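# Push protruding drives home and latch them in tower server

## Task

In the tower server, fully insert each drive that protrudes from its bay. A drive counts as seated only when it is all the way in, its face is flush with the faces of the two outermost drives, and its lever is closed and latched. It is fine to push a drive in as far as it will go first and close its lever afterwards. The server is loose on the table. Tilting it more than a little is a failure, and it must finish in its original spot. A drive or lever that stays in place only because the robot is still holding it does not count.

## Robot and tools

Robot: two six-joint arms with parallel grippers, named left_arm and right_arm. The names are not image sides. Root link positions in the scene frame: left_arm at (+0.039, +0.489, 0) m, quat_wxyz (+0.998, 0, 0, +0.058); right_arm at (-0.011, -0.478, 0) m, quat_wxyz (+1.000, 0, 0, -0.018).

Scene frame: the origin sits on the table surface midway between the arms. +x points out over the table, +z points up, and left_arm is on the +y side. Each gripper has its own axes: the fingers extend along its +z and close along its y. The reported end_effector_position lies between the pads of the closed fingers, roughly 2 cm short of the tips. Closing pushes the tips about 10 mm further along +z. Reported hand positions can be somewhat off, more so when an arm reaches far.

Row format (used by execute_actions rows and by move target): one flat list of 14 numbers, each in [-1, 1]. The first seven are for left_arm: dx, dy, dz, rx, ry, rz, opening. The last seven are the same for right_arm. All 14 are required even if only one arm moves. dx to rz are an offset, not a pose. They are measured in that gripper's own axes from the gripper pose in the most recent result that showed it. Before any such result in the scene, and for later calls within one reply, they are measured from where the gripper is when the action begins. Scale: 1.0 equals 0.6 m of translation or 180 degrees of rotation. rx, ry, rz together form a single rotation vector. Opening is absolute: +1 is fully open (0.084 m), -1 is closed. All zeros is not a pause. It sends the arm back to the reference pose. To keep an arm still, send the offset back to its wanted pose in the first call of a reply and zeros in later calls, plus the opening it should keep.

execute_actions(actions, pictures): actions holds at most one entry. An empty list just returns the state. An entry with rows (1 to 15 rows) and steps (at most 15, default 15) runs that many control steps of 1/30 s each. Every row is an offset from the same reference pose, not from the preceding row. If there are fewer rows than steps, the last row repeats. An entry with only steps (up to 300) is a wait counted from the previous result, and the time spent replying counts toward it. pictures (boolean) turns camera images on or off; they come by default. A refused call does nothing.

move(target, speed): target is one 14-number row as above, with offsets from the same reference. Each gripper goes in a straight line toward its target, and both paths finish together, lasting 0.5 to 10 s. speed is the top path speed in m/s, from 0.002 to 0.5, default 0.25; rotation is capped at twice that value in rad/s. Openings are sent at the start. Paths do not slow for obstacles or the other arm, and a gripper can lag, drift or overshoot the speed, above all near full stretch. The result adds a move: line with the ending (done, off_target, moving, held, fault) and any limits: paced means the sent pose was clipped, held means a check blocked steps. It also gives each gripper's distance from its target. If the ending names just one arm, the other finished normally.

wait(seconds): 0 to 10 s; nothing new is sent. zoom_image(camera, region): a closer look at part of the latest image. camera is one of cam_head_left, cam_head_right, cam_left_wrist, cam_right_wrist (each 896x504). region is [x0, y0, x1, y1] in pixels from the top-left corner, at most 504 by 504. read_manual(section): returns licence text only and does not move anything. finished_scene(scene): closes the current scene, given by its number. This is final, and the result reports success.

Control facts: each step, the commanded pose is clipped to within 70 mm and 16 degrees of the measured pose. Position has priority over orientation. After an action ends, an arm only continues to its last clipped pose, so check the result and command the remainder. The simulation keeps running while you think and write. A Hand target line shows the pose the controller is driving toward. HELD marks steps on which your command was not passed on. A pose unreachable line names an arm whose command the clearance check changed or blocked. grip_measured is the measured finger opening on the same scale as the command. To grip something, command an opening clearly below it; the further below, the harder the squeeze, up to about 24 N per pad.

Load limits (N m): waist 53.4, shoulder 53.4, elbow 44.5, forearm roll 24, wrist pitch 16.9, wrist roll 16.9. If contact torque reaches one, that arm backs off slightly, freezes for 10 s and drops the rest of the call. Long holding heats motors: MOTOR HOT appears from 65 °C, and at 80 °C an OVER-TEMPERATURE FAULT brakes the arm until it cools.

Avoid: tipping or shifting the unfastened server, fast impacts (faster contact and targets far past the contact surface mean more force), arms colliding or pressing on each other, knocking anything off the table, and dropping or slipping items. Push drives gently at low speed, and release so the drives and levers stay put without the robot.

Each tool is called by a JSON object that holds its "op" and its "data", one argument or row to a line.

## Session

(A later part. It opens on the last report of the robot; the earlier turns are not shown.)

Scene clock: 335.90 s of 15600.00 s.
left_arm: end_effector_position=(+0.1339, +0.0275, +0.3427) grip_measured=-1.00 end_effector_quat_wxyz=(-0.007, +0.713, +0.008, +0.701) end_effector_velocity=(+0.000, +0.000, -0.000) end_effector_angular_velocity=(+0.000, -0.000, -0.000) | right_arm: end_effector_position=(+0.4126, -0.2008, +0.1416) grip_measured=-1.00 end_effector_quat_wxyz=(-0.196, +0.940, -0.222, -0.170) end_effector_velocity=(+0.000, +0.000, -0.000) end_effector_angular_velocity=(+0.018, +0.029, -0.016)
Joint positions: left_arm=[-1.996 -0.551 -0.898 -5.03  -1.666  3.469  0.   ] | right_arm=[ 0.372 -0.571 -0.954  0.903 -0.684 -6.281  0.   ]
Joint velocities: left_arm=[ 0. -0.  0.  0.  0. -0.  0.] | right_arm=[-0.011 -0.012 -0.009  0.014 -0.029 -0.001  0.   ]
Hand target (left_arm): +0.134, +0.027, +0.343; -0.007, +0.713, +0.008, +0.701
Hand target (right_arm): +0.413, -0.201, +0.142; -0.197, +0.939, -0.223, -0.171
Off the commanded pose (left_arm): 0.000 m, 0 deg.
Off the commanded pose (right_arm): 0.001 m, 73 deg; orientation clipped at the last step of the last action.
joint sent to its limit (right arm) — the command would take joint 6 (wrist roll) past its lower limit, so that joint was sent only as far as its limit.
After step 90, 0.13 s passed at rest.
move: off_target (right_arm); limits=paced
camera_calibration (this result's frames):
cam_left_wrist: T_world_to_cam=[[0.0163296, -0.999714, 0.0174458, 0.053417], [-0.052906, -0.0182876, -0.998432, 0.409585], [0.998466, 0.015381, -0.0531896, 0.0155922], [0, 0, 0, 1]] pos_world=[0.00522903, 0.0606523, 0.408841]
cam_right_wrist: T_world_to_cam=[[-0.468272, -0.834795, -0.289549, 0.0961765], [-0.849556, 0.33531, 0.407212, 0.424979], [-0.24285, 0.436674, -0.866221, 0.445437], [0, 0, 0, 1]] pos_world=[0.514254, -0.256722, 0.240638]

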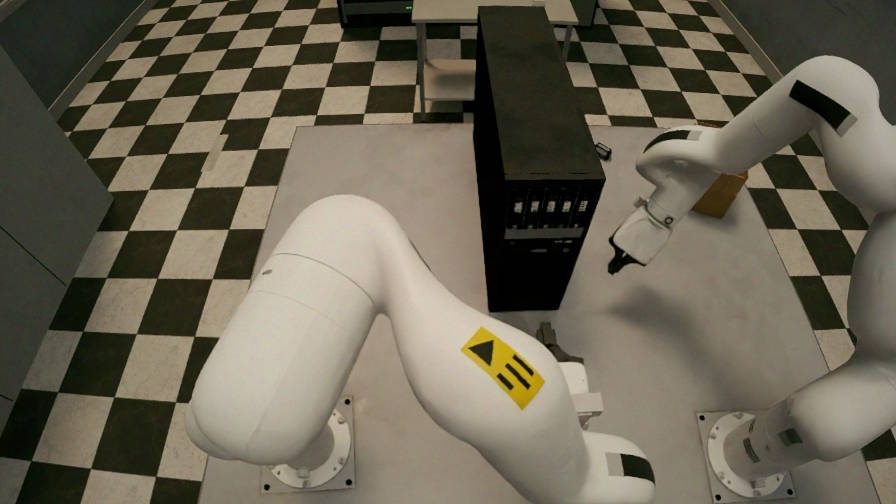

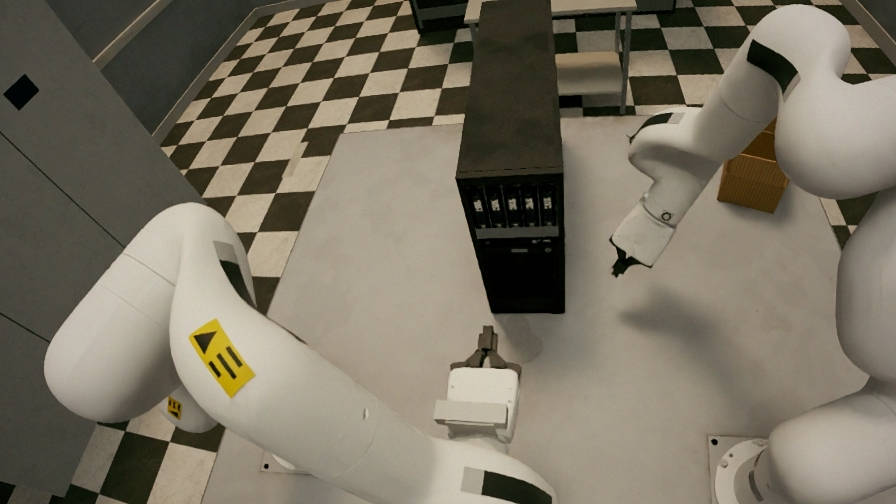

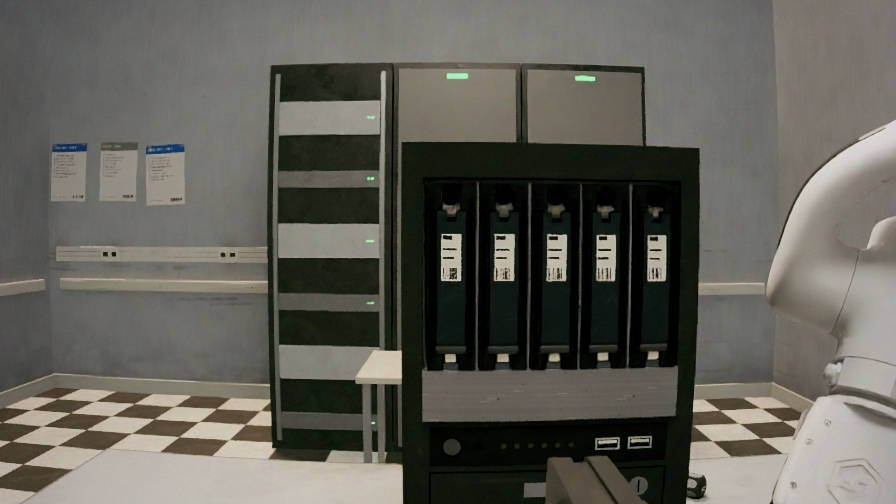

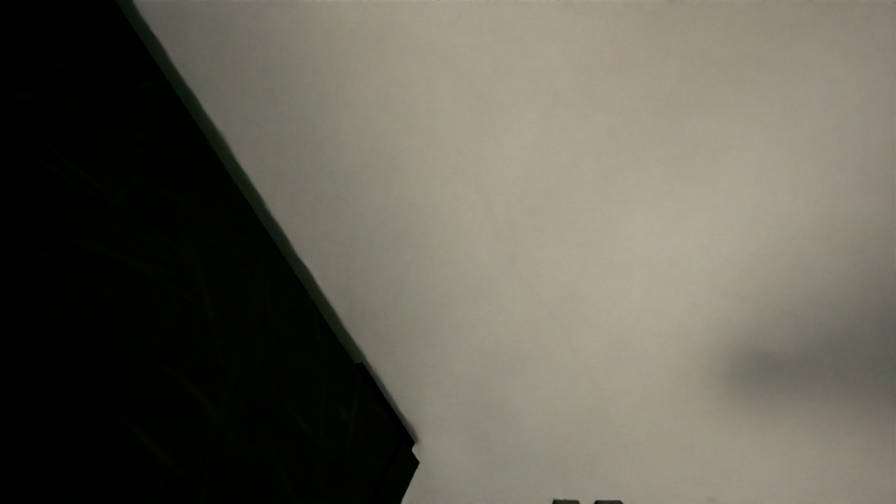

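The right wrist roll hit its joint limit partway through the turn. I'll unwind it before finishing the rotation.

{"op": "move", "data": {
  "target": [0, 0, 0, 0, 0, 0, -1, 0, 0, 0, 0, 0, 0.5, -1],
  "speed": 0.2
}}

Scene clock: 342.53 s of 15600.00 s.
left_arm: end_effector_position=(+0.1339, +0.0275, +0.3427) grip_measured=-1.00 end_effector_quat_wxyz=(-0.007, +0.713, +0.008, +0.701) end_effector_velocity=(+0.000, +0.000, -0.000) end_effector_angular_velocity=(+0.000, -0.000, +0.000) | right_arm: end_effector_position=(+0.4126, -0.2008, +0.1416) grip_measured=-1.00 end_effector_quat_wxyz=(+0.019, -0.508, +0.822, +0.259) end_effector_velocity=(-0.000, +0.000, -0.000) end_effector_angular_velocity=(-0.003, +0.005, -0.006)
Joint positions: left_arm=[-1.996 -0.551 -0.898 -5.03  -1.666  3.469  0.   ] | right_arm=[ 0.372 -0.571 -0.954  0.904 -0.683 -4.712  0.   ]
Joint velocities: left_arm=[ 0. -0.  0. -0. -0. -0.  0.] | right_arm=[ 0.001 -0.    -0.001 -0.002 -0.     0.011  0.   ]
Hand target (left_arm): +0.134, +0.027, +0.343; -0.007, +0.713, +0.008, +0.701
Hand target (right_arm): +0.413, -0.201, +0.142; +0.018, -0.507, +0.822, +0.259
Off the commanded pose (left_arm): 0.000 m, 0 deg.
Off the commanded pose (right_arm): 0.000 m, 0 deg.
move: done
camera_calibration (this result's frames):
cam_left_wrist: T_world_to_cam=[[0.0163297, -0.999714, 0.0174456, 0.0534171], [-0.0529061, -0.0182874, -0.998432, 0.409585], [0.998466, 0.0153811, -0.0531896, 0.0155922], [0, 0, 0, 1]] pos_world=[0.00522901, 0.0606523, 0.408841]
cam_right_wrist: T_world_to_cam=[[-0.848633, 0.332226, 0.411641, 0.388096], [0.471791, 0.827298, 0.304944, -0.00690793], [-0.23924, 0.452994, -0.858814, 0.446173], [0, 0, 0, 1]] pos_world=[0.439352, -0.325334, 0.22553]

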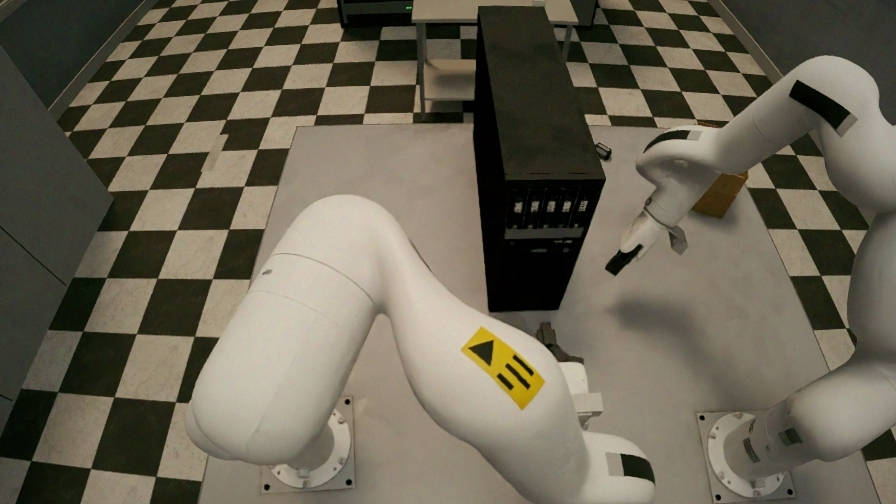

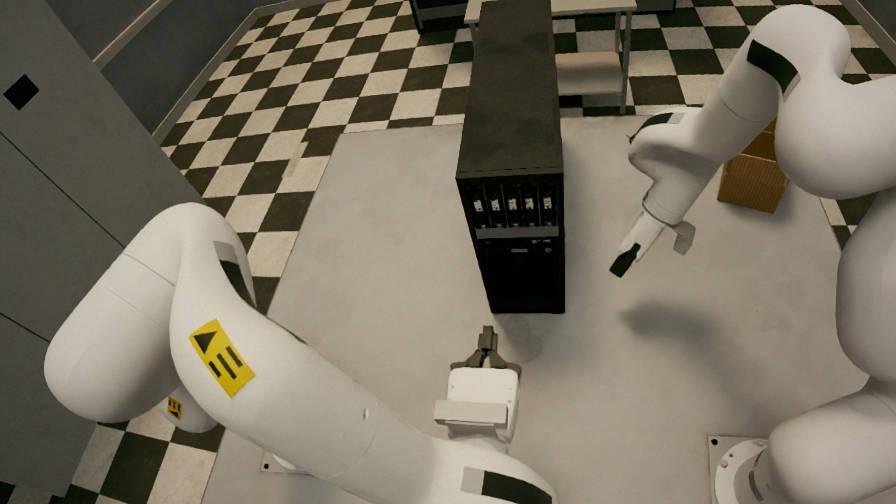

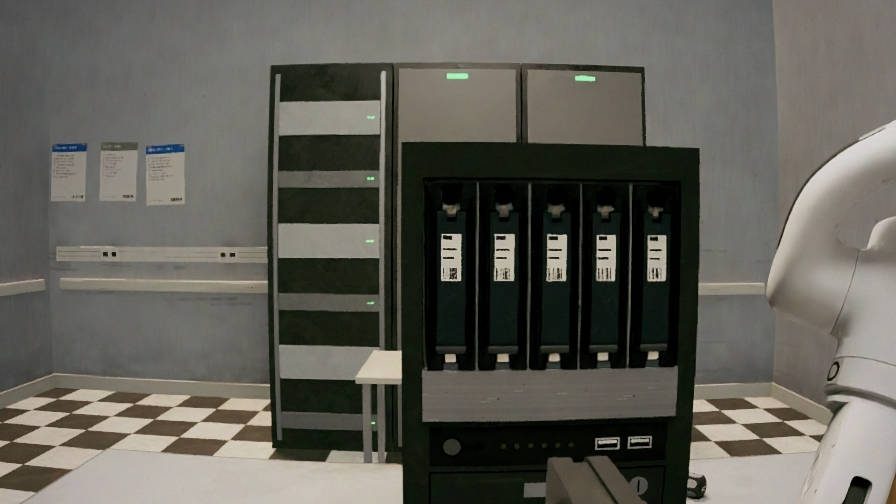

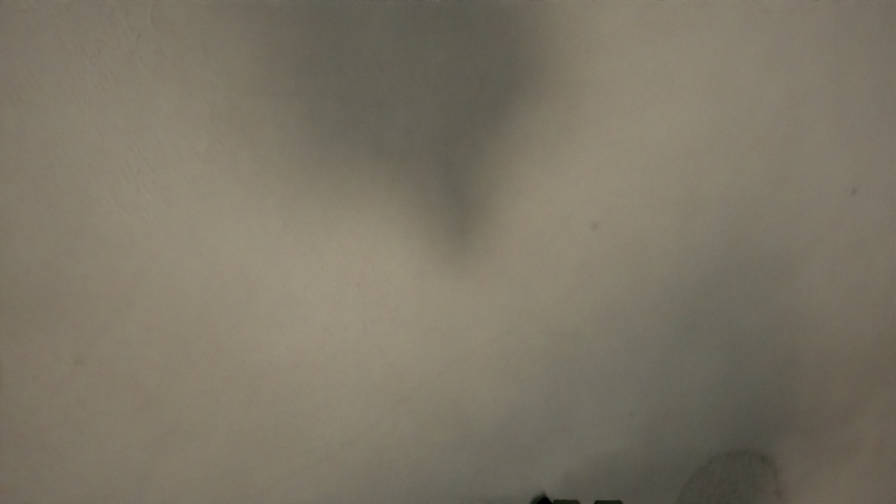

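{"op": "move", "data": {
  "target": [0, 0, 0, 0, 0, 0, -1, 0, 0, 0, 0, 0, 0.5, -1],
  "speed": 0.2
}}

Scene clock: 347.63 s of 15600.00 s.
left_arm: end_effector_position=(+0.1339, +0.0275, +0.3427) grip_measured=-1.00 end_effector_quat_wxyz=(-0.007, +0.713, +0.008, +0.701) end_effector_velocity=(+0.000, -0.000, +0.000) end_effector_angular_velocity=(+0.000, +0.000, -0.000) | right_arm: end_effector_position=(+0.4126, -0.2008, +0.1416) grip_measured=-1.00 end_effector_quat_wxyz=(-0.170, +0.222, +0.940, +0.196) end_effector_velocity=(+0.000, -0.000, -0.000) end_effector_angular_velocity=(-0.004, +0.004, -0.007)
Joint positions: left_arm=[-1.996 -0.551 -0.898 -5.03  -1.666  3.469  0.   ] | right_arm=[ 0.372 -0.571 -0.954  0.904 -0.683 -3.142  0.   ]
Joint velocities: left_arm=[ 0.     0.    -0.     0.     0.     0.001  0.   ] | right_arm=[-0.    -0.    -0.001 -0.002  0.001  0.011  0.   ]
Hand target (left_arm): +0.134, +0.027, +0.343; -0.007, +0.713, +0.008, +0.701
Hand target (right_arm): +0.413, -0.201, +0.142; -0.170, +0.222, +0.940, +0.196
Off the commanded pose (left_arm): 0.000 m, 0 deg.
Off the commanded pose (right_arm): 0.000 m, 0 deg.
move: done
camera_calibration (this result's frames):
cam_left_wrist: T_world_to_cam=[[0.0163297, -0.999714, 0.0174455, 0.0534171], [-0.0529062, -0.0182873, -0.998432, 0.409585], [0.998466, 0.0153812, -0.0531897, 0.0155922], [0, 0, 0, 1]] pos_world=[0.00522904, 0.0606523, 0.408841]
cam_right_wrist: T_world_to_cam=[[0.472377, 0.825066, 0.310044, -0.0435753], [0.853016, -0.339401, -0.396448, -0.29909], [-0.221866, 0.451745, -0.864119, 0.439504], [0, 0, 0, 1]] pos_world=[0.373224, -0.264103, 0.27472]

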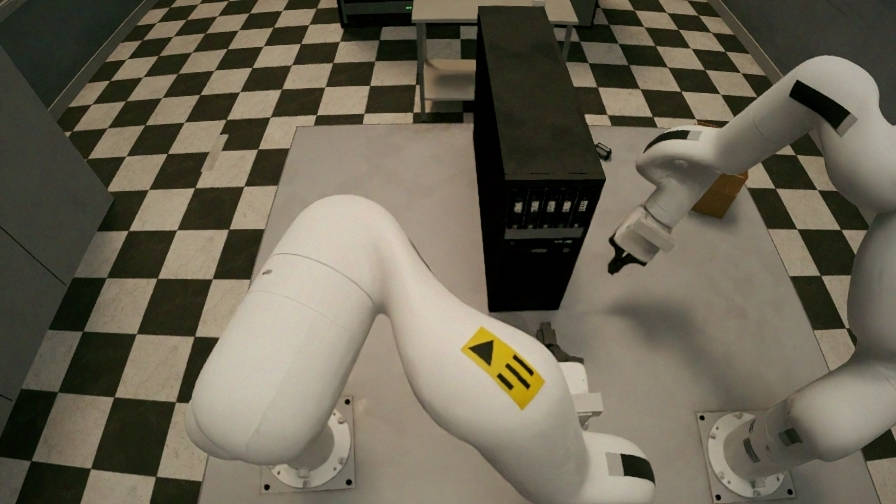

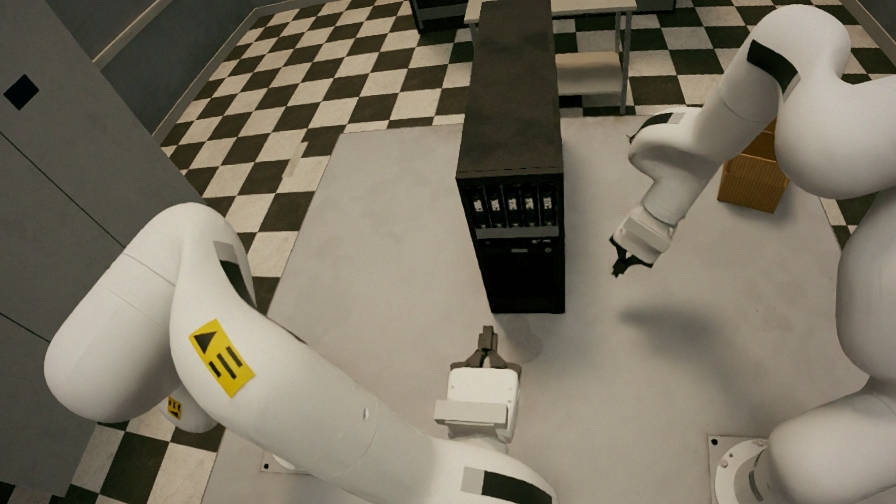

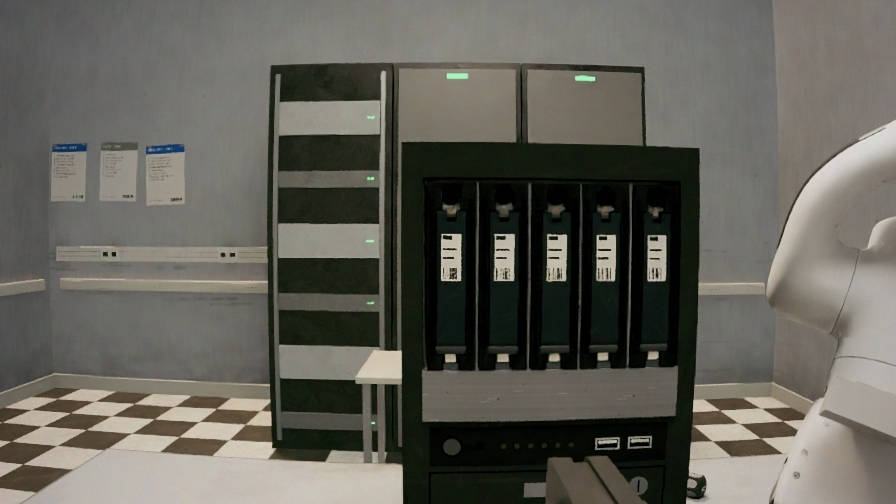

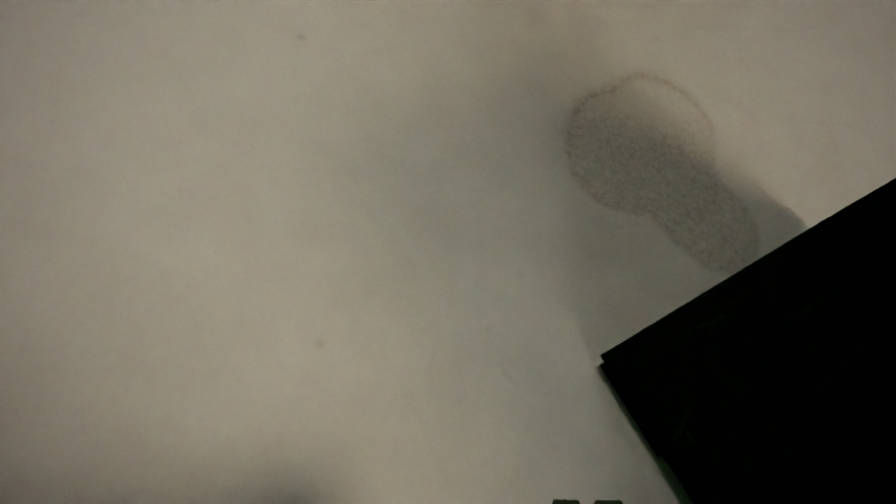

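The wrist roll now has room. Next is the remaining 73° rotation so the closed fingers point +y.

{"op": "move", "data": {
  "target": [0, 0, 0, 0, 0, 0, -1, 0, 0, 0, -0.3588, 0.025, -0.1891, -1],
  "speed": 0.2
}}

Scene clock: 354.23 s of 15600.00 s.
left_arm: end_effector_position=(+0.1339, +0.0275, +0.3427) grip_measured=-1.00 end_effector_quat_wxyz=(-0.007, +0.713, +0.008, +0.701) end_effector_velocity=(+0.000, +0.000, +0.000) end_effector_angular_velocity=(+0.002, -0.000, -0.000) | right_arm: end_effector_position=(+0.4124, -0.2015, +0.1407) grip_measured=-1.00 end_effector_quat_wxyz=(-0.001, -0.001, +0.708, +0.706) end_effector_velocity=(-0.001, +0.000, -0.000) end_effector_angular_velocity=(+0.007, -0.003, +0.002)
Joint positions: left_arm=[-1.996 -0.551 -0.898 -5.03  -1.666  3.469  0.   ] | right_arm=[ 0.11  -0.979 -0.868  1.643 -1.576 -4.823  0.   ]
Joint velocities: left_arm=[ 0.     0.     0.001  0.    -0.     0.001  0.   ] | right_arm=[ 0.001 -0.005 -0.003 -0.002 -0.007 -0.006  0.   ]
Hand target (left_arm): +0.134, +0.027, +0.343; -0.007, +0.713, +0.008, +0.701
Hand target (right_arm): +0.412, -0.201, +0.141; -0.001, -0.001, +0.708, +0.706
Off the commanded pose (left_arm): 0.000 m, 0 deg.
Off the commanded pose (right_arm): 0.001 m, 0 deg.
move: done
camera_calibration (this result's frames):
cam_left_wrist: T_world_to_cam=[[0.0163298, -0.999714, 0.0174455, 0.0534172], [-0.0529063, -0.0182873, -0.998432, 0.409585], [0.998466, 0.0153812, -0.0531898, 0.0155922], [0, 0, 0, 1]] pos_world=[0.00522904, 0.0606523, 0.408841]
cam_right_wrist: T_world_to_cam=[[-0.0149352, -0.00883439, 0.999849, -0.106756], [0.999883, -0.00347256, 0.014905, -0.350294], [0.00334036, 0.999955, 0.00888522, 0.333736], [0, 0, 0, 1]] pos_world=[0.347544, -0.335881, 0.108996]

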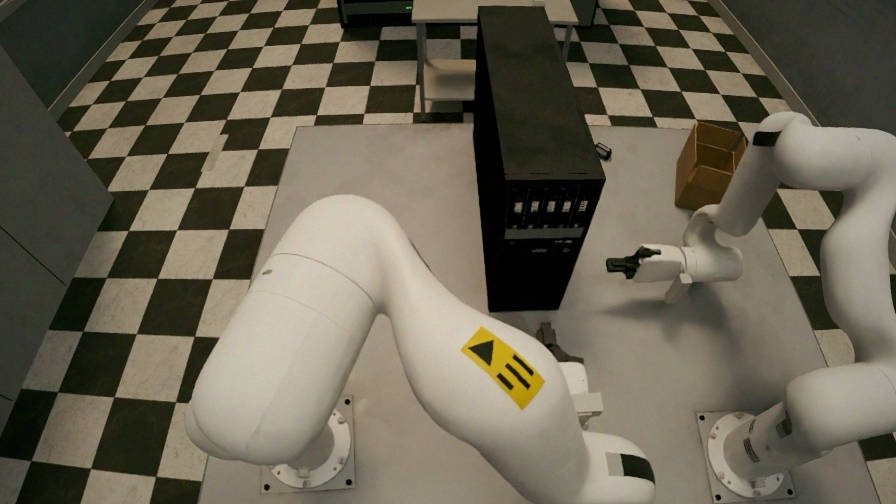

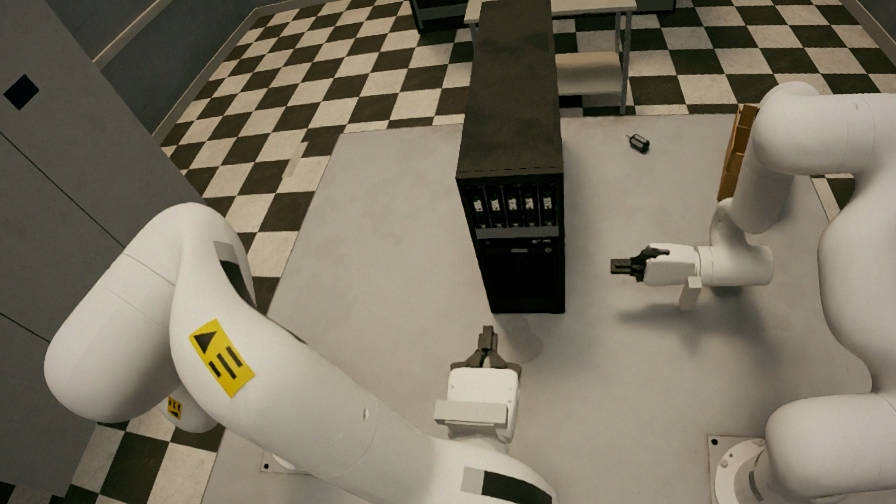

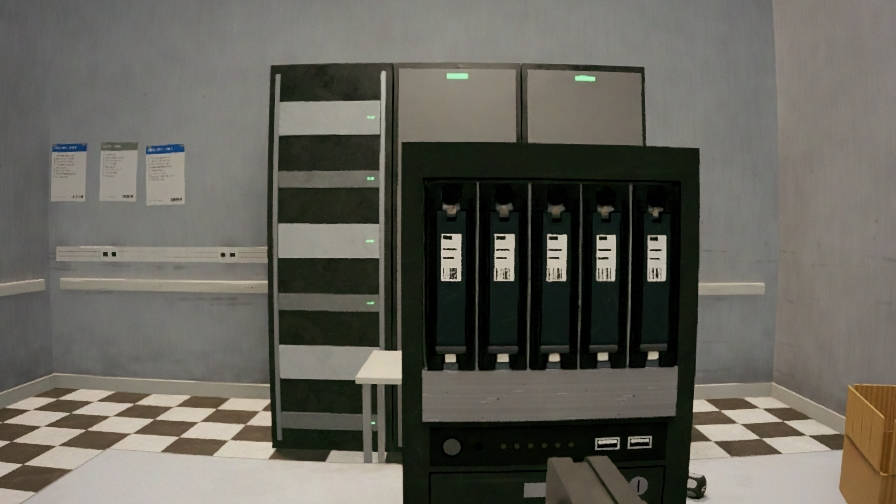

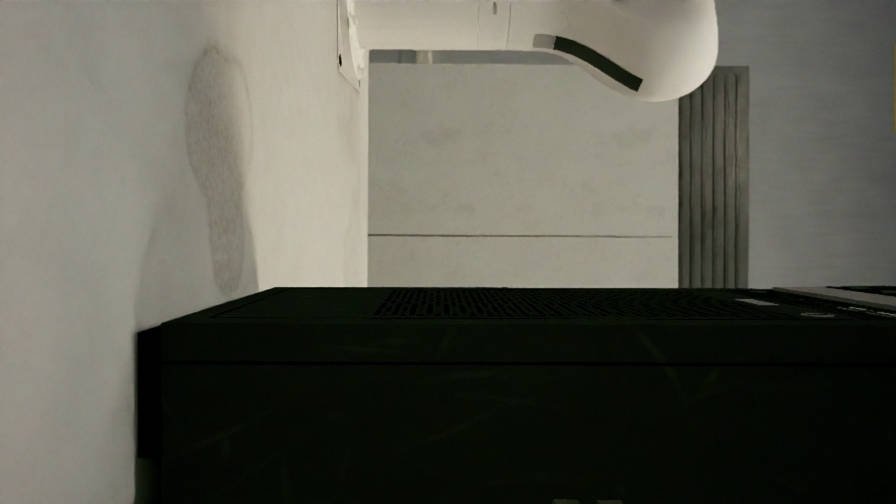

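Both arms are in position. Before any push, I'll record the reference position in the left wrist camera.

{"op": "zoom_image", "data": {
  "camera": "cam_left_wrist",
  "region": [460, 230, 540, 270]
}}

Region (460, 230, 540, 270) of cam_left_wrist's 896x504 image, scaled by 6.300, with more detail than that image has.

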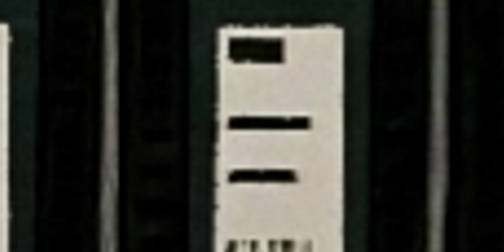

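The left camera reference is u≈494.3 for drive 2's label left edge. The start position corresponds to about 488.5, which is zoomed x≈180. Now I'll bring the right hand in low and stop just short of contact.

{"op": "move", "data": {
  "target": [0, 0, 0, 0, 0, 0, -1, 0.004, -0.068, 0.14, 0, 0, 0, -1],
  "speed": 0.08
}}

Scene clock: 358.73 s of 15600.00 s.
left_arm: end_effector_position=(+0.1339, +0.0275, +0.3427) grip_measured=-1.00 end_effector_quat_wxyz=(-0.007, +0.713, +0.008, +0.701) end_effector_velocity=(-0.000, -0.000, +0.000) end_effector_angular_velocity=(-0.002, -0.000, -0.001) | right_arm: end_effector_position=(+0.4095, -0.1173, +0.1002) grip_measured=-1.00 end_effector_quat_wxyz=(-0.001, -0.000, +0.708, +0.707) end_effector_velocity=(-0.000, +0.001, -0.001) end_effector_angular_velocity=(-0.001, -0.000, -0.000)
Joint positions: left_arm=[-1.996 -0.551 -0.898 -5.03  -1.666  3.469  0.   ] | right_arm=[ 0.304 -1.094 -0.957  1.835 -1.605 -4.844  0.   ]
Joint velocities: left_arm=[-0.    -0.    -0.     0.001  0.    -0.001  0.   ] | right_arm=[ 0.003 -0.002 -0.002  0.003  0.    -0.001  0.   ]
Hand target (left_arm): +0.134, +0.027, +0.343; -0.007, +0.713, +0.008, +0.701
Hand target (right_arm): +0.409, -0.117, +0.100; -0.001, -0.001, +0.708, +0.707
Off the commanded pose (left_arm): 0.000 m, 0 deg.
Off the commanded pose (right_arm): 0.001 m, 0 deg.
move: done
camera_calibration (this result's frames):
cam_left_wrist: T_world_to_cam=[[0.0163296, -0.999714, 0.0174453, 0.0534172], [-0.0529063, -0.0182871, -0.998432, 0.409585], [0.998466, 0.015381, -0.0531899, 0.0155923], [0, 0, 0, 1]] pos_world=[0.00522904, 0.0606523, 0.408841]
cam_right_wrist: T_world_to_cam=[[-0.0148706, -0.00989338, 0.99984, -0.0656713], [0.999884, -0.00356985, 0.014836, -0.346547], [0.00342251, 0.999945, 0.00994531, 0.249817], [0, 0, 0, 1]] pos_world=[0.344675, -0.25169, 0.0683177]

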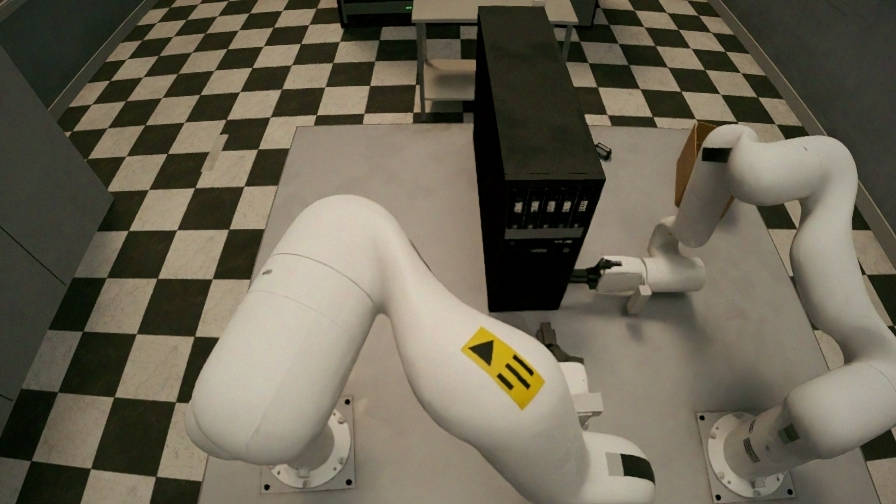

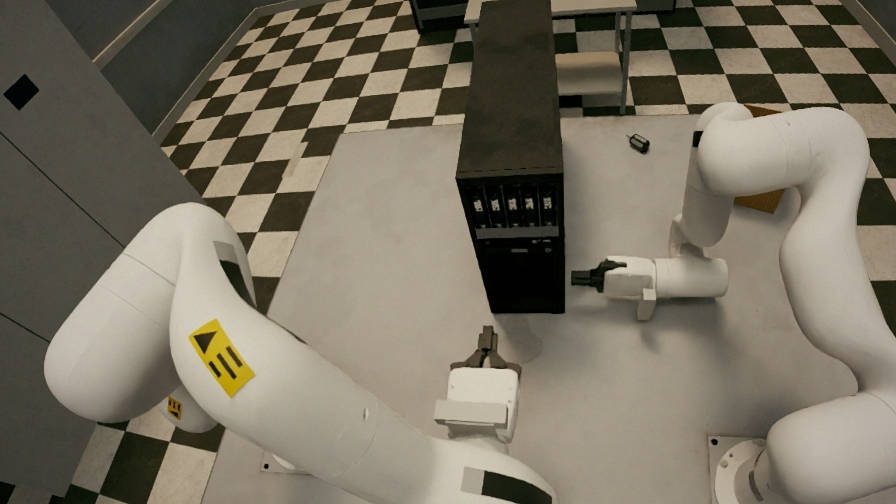

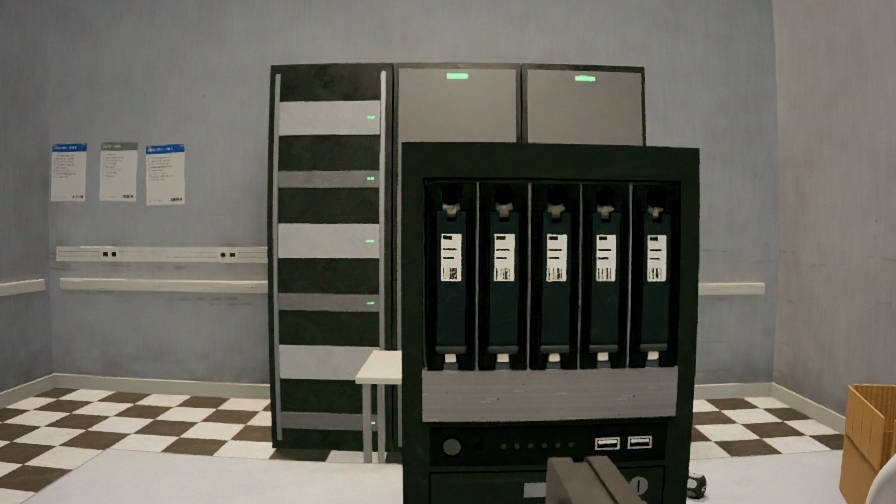

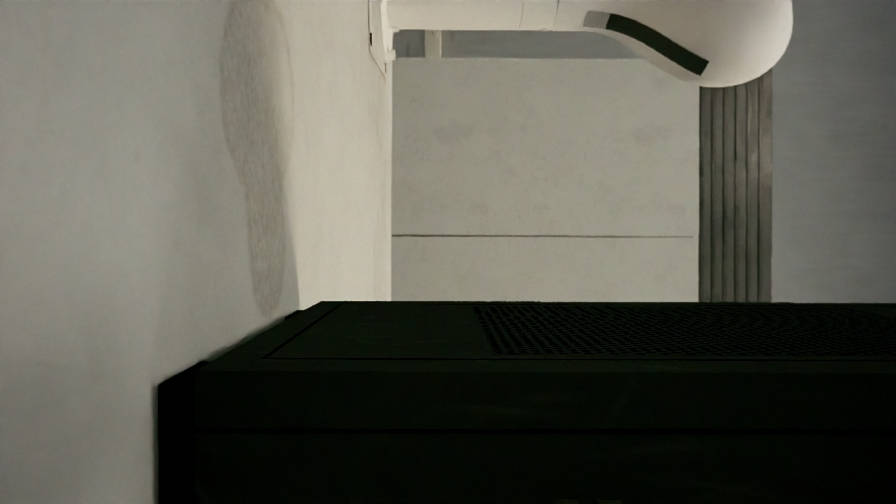

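Now a slow contact search, reading the hand position step by step.

{"op": "move", "data": {
  "target": [0, 0, 0, 0, 0, 0, -1, 0, 0, 0.0317, 0, 0, 0, -1],
  "speed": 0.02
}}

Scene clock: 361.20 s of 15600.00 s.
left_arm: end_effector_position=(+0.1339, +0.0275, +0.3427) grip_measured=-1.00 end_effector_quat_wxyz=(-0.007, +0.713, +0.008, +0.701) end_effector_velocity=(+0.000, +0.000, +0.000) end_effector_angular_velocity=(+0.001, -0.001, -0.000) | right_arm: end_effector_position=(+0.4097, -0.1020, +0.1001) grip_measured=-1.00 end_effector_quat_wxyz=(-0.001, +0.003, +0.707, +0.707) end_effector_velocity=(+0.000, +0.000, -0.000) end_effector_angular_velocity=(-0.006, +0.002, -0.005)
Joint positions: left_arm=[-1.996 -0.551 -0.898 -5.03  -1.666  3.469  0.   ] | right_arm=[ 0.338 -1.097 -0.966  1.874 -1.611 -4.832  0.   ]
Joint velocities: left_arm=[ 0.     0.     0.     0.    -0.     0.001  0.   ] | right_arm=[0.001 0.003 0.003 0.006 0.005 0.002 0.   ]
Hand target (left_arm): +0.134, +0.027, +0.343; -0.007, +0.713, +0.008, +0.701
Hand target (right_arm): +0.409, -0.098, +0.100; -0.001, -0.000, +0.708, +0.707
Off the commanded pose (left_arm): 0.000 m, 0 deg.
Off the commanded pose (right_arm): 0.004 m, 0 deg.
move: off_target (right_arm)
camera_calibration (this result's frames):
cam_left_wrist: T_world_to_cam=[[0.0163297, -0.999714, 0.0174455, 0.0534171], [-0.0529062, -0.0182873, -0.998432, 0.409585], [0.998466, 0.0153811, -0.0531897, 0.0155922], [0, 0, 0, 1]] pos_world=[0.00522902, 0.0606523, 0.408841]
cam_right_wrist: T_world_to_cam=[[-0.0102108, -0.0118407, 0.999878, -0.0675691], [0.999905, -0.00935727, 0.0101003, -0.346831], [0.00923653, 0.999886, 0.0119351, 0.231892], [0, 0, 0, 1]] pos_world=[0.343966, -0.235911, 0.0682963]

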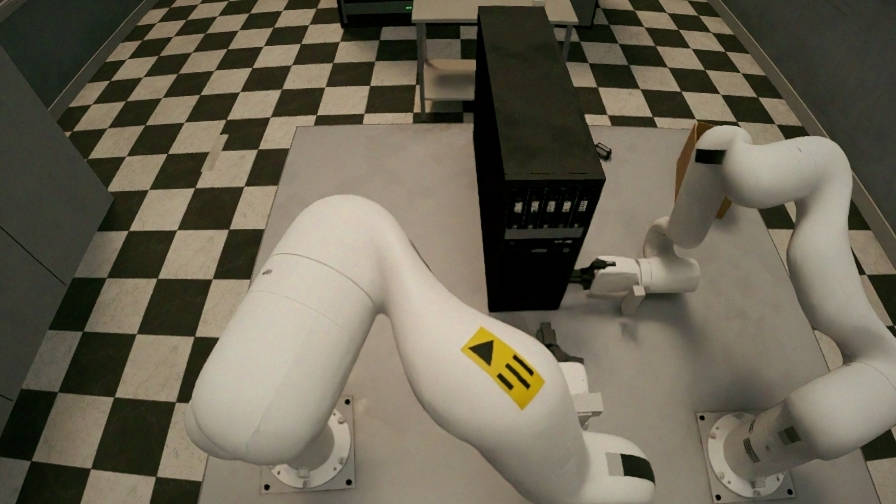

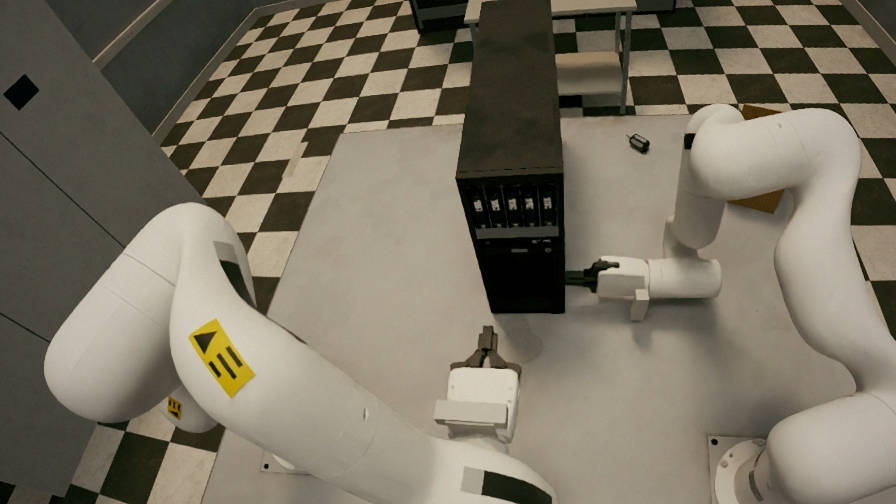

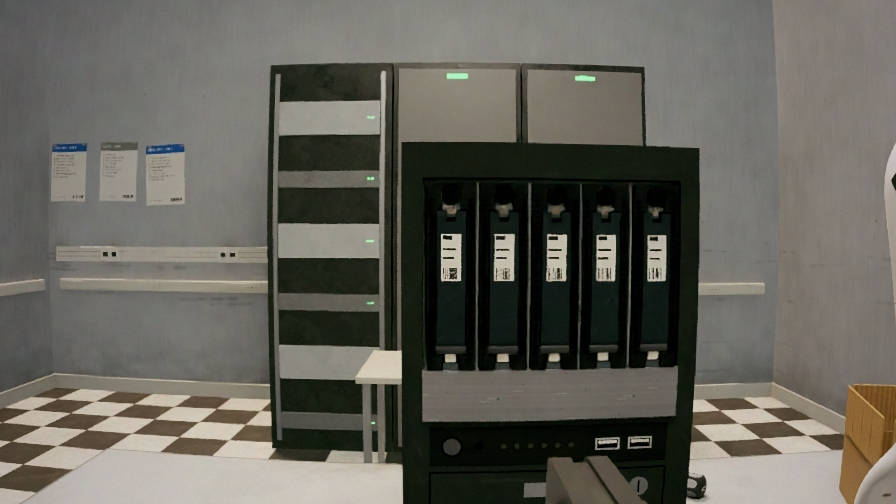

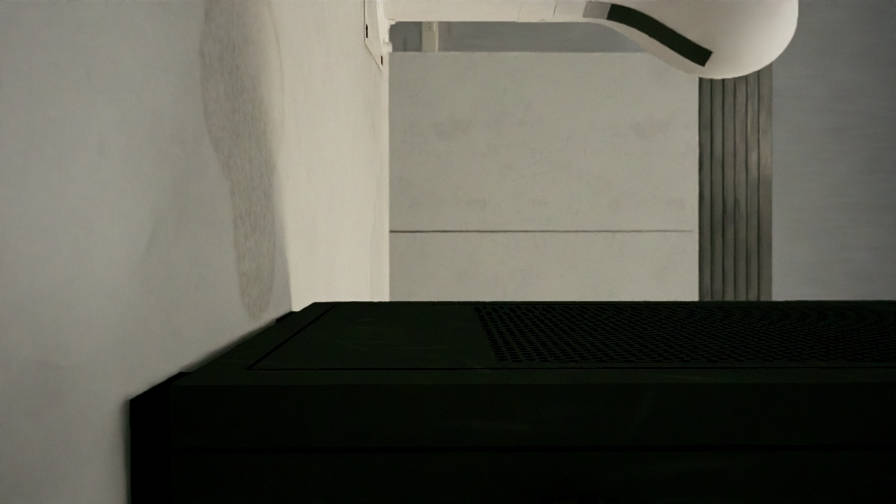

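Contact is at ee y≈−0.1020, and the hand is stalled there. Now the two-phase push: three steps with a 7 mm lead to break the static friction, then a shorter target so the travel stays near 3 mm.

{"op": "execute_actions", "data": {
  "actions": [
    {"rows": [[0,0,0,0,0,0,-1, 0,0,0.0117,0,0,0,-1],[0,0,0,0,0,0,-1, 0,0,0.0117,0,0,0,-1],[0,0,0,0,0,0,-1, 0,0,0.0117,0,0,0,-1],[0,0,0,0,0,0,-1, 0,0,0.0085,0,0,0,-1]], "steps": 15}
  ],
  "pictures": true
}}

Scene clock: 364.23 s of 15600.00 s.
left_arm: end_effector_position=(+0.1339, +0.0275, +0.3427) grip_measured=-1.00 end_effector_quat_wxyz=(-0.007, +0.713, +0.008, +0.701) end_effector_velocity=(+0.000, +0.000, -0.000) end_effector_angular_velocity=(+0.001, -0.000, +0.000) | right_arm: end_effector_position=(+0.4096, -0.0991, +0.0999) grip_measured=-1.00 end_effector_quat_wxyz=(-0.001, +0.005, +0.707, +0.707) end_effector_velocity=(+0.000, -0.000, -0.000) end_effector_angular_velocity=(-0.001, -0.000, -0.001)
Joint positions: left_arm=[-1.996 -0.551 -0.898 -5.03  -1.666  3.469  0.   ] | right_arm=[ 0.345 -1.098 -0.967  1.883 -1.612 -4.828  0.   ]
Joint velocities: left_arm=[ 0.    -0.001  0.    -0.    -0.     0.     0.   ] | right_arm=[-0.001  0.    -0.    -0.     0.001  0.     0.   ]
Hand target (left_arm): +0.134, +0.027, +0.343; -0.007, +0.713, +0.008, +0.701
Hand target (right_arm): +0.410, -0.097, +0.100; -0.001, +0.003, +0.707, +0.707
Off the commanded pose (left_arm): 0.000 m, 0 deg.
Off the commanded pose (right_arm): 0.002 m, 0 deg.
Steps of this call (steps 1 to 76: nothing new was sent; steps 77 to 91: all 15 steps of this action). Readings (end_effector_position):
77: left_arm (+0.1339, +0.0275, +0.3427) | right_arm (+0.4097, -0.1020, +0.1000)
78: left_arm (+0.1339, +0.0275, +0.3427) | right_arm (+0.4098, -0.1016, +0.1000)
80: left_arm (+0.1339, +0.0275, +0.3427) | right_arm (+0.4096, -0.0997, +0.0999)
84: left_arm (+0.1339, +0.0275, +0.3427) | right_arm (+0.4096, -0.0991, +0.0999)
91: the state above
camera_calibration (this result's frames):
cam_left_wrist: T_world_to_cam=[[0.0163297, -0.999714, 0.0174456, 0.0534171], [-0.0529061, -0.0182874, -0.998432, 0.409585], [0.998466, 0.0153812, -0.0531896, 0.0155922], [0, 0, 0, 1]] pos_world=[0.00522902, 0.0606523, 0.408841]
cam_right_wrist: T_world_to_cam=[[-0.00717492, -0.012012, 0.999902, -0.0685772], [0.999906, -0.0117448, 0.00703386, -0.346558], [0.0116591, 0.999859, 0.0120952, 0.227979], [0, 0, 0, 1]] pos_world=[0.343376, -0.232841, 0.0682507]

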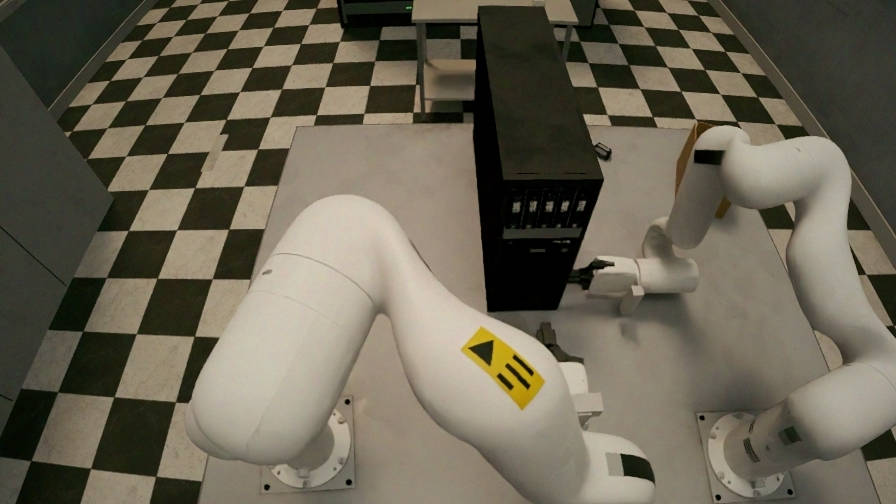

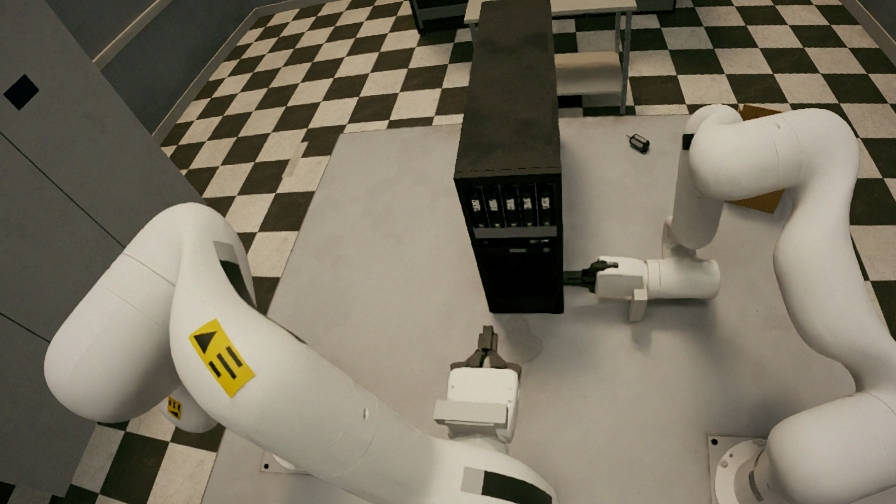

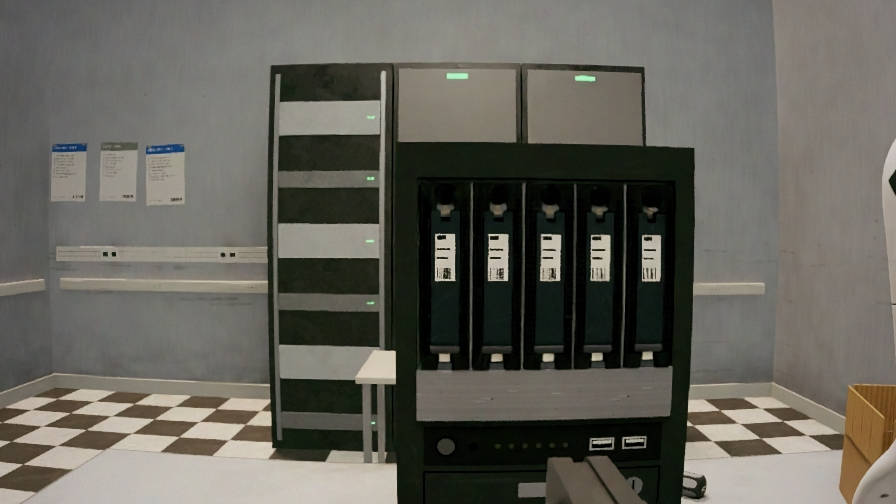

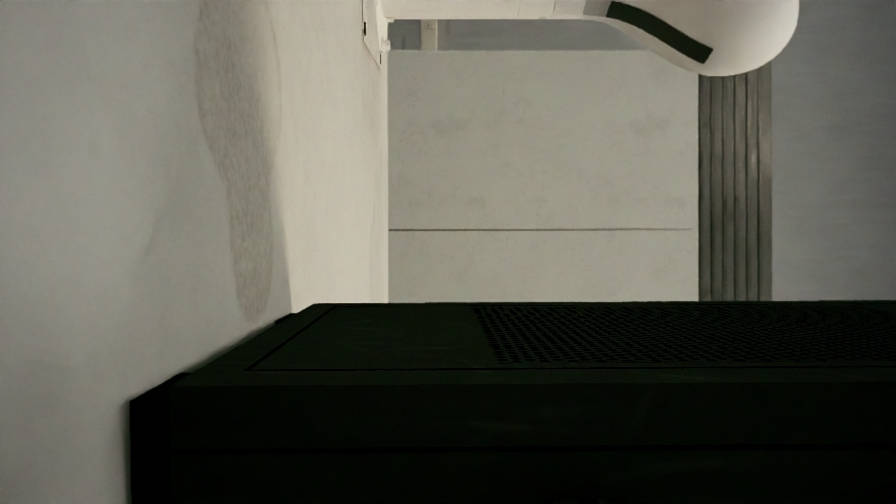

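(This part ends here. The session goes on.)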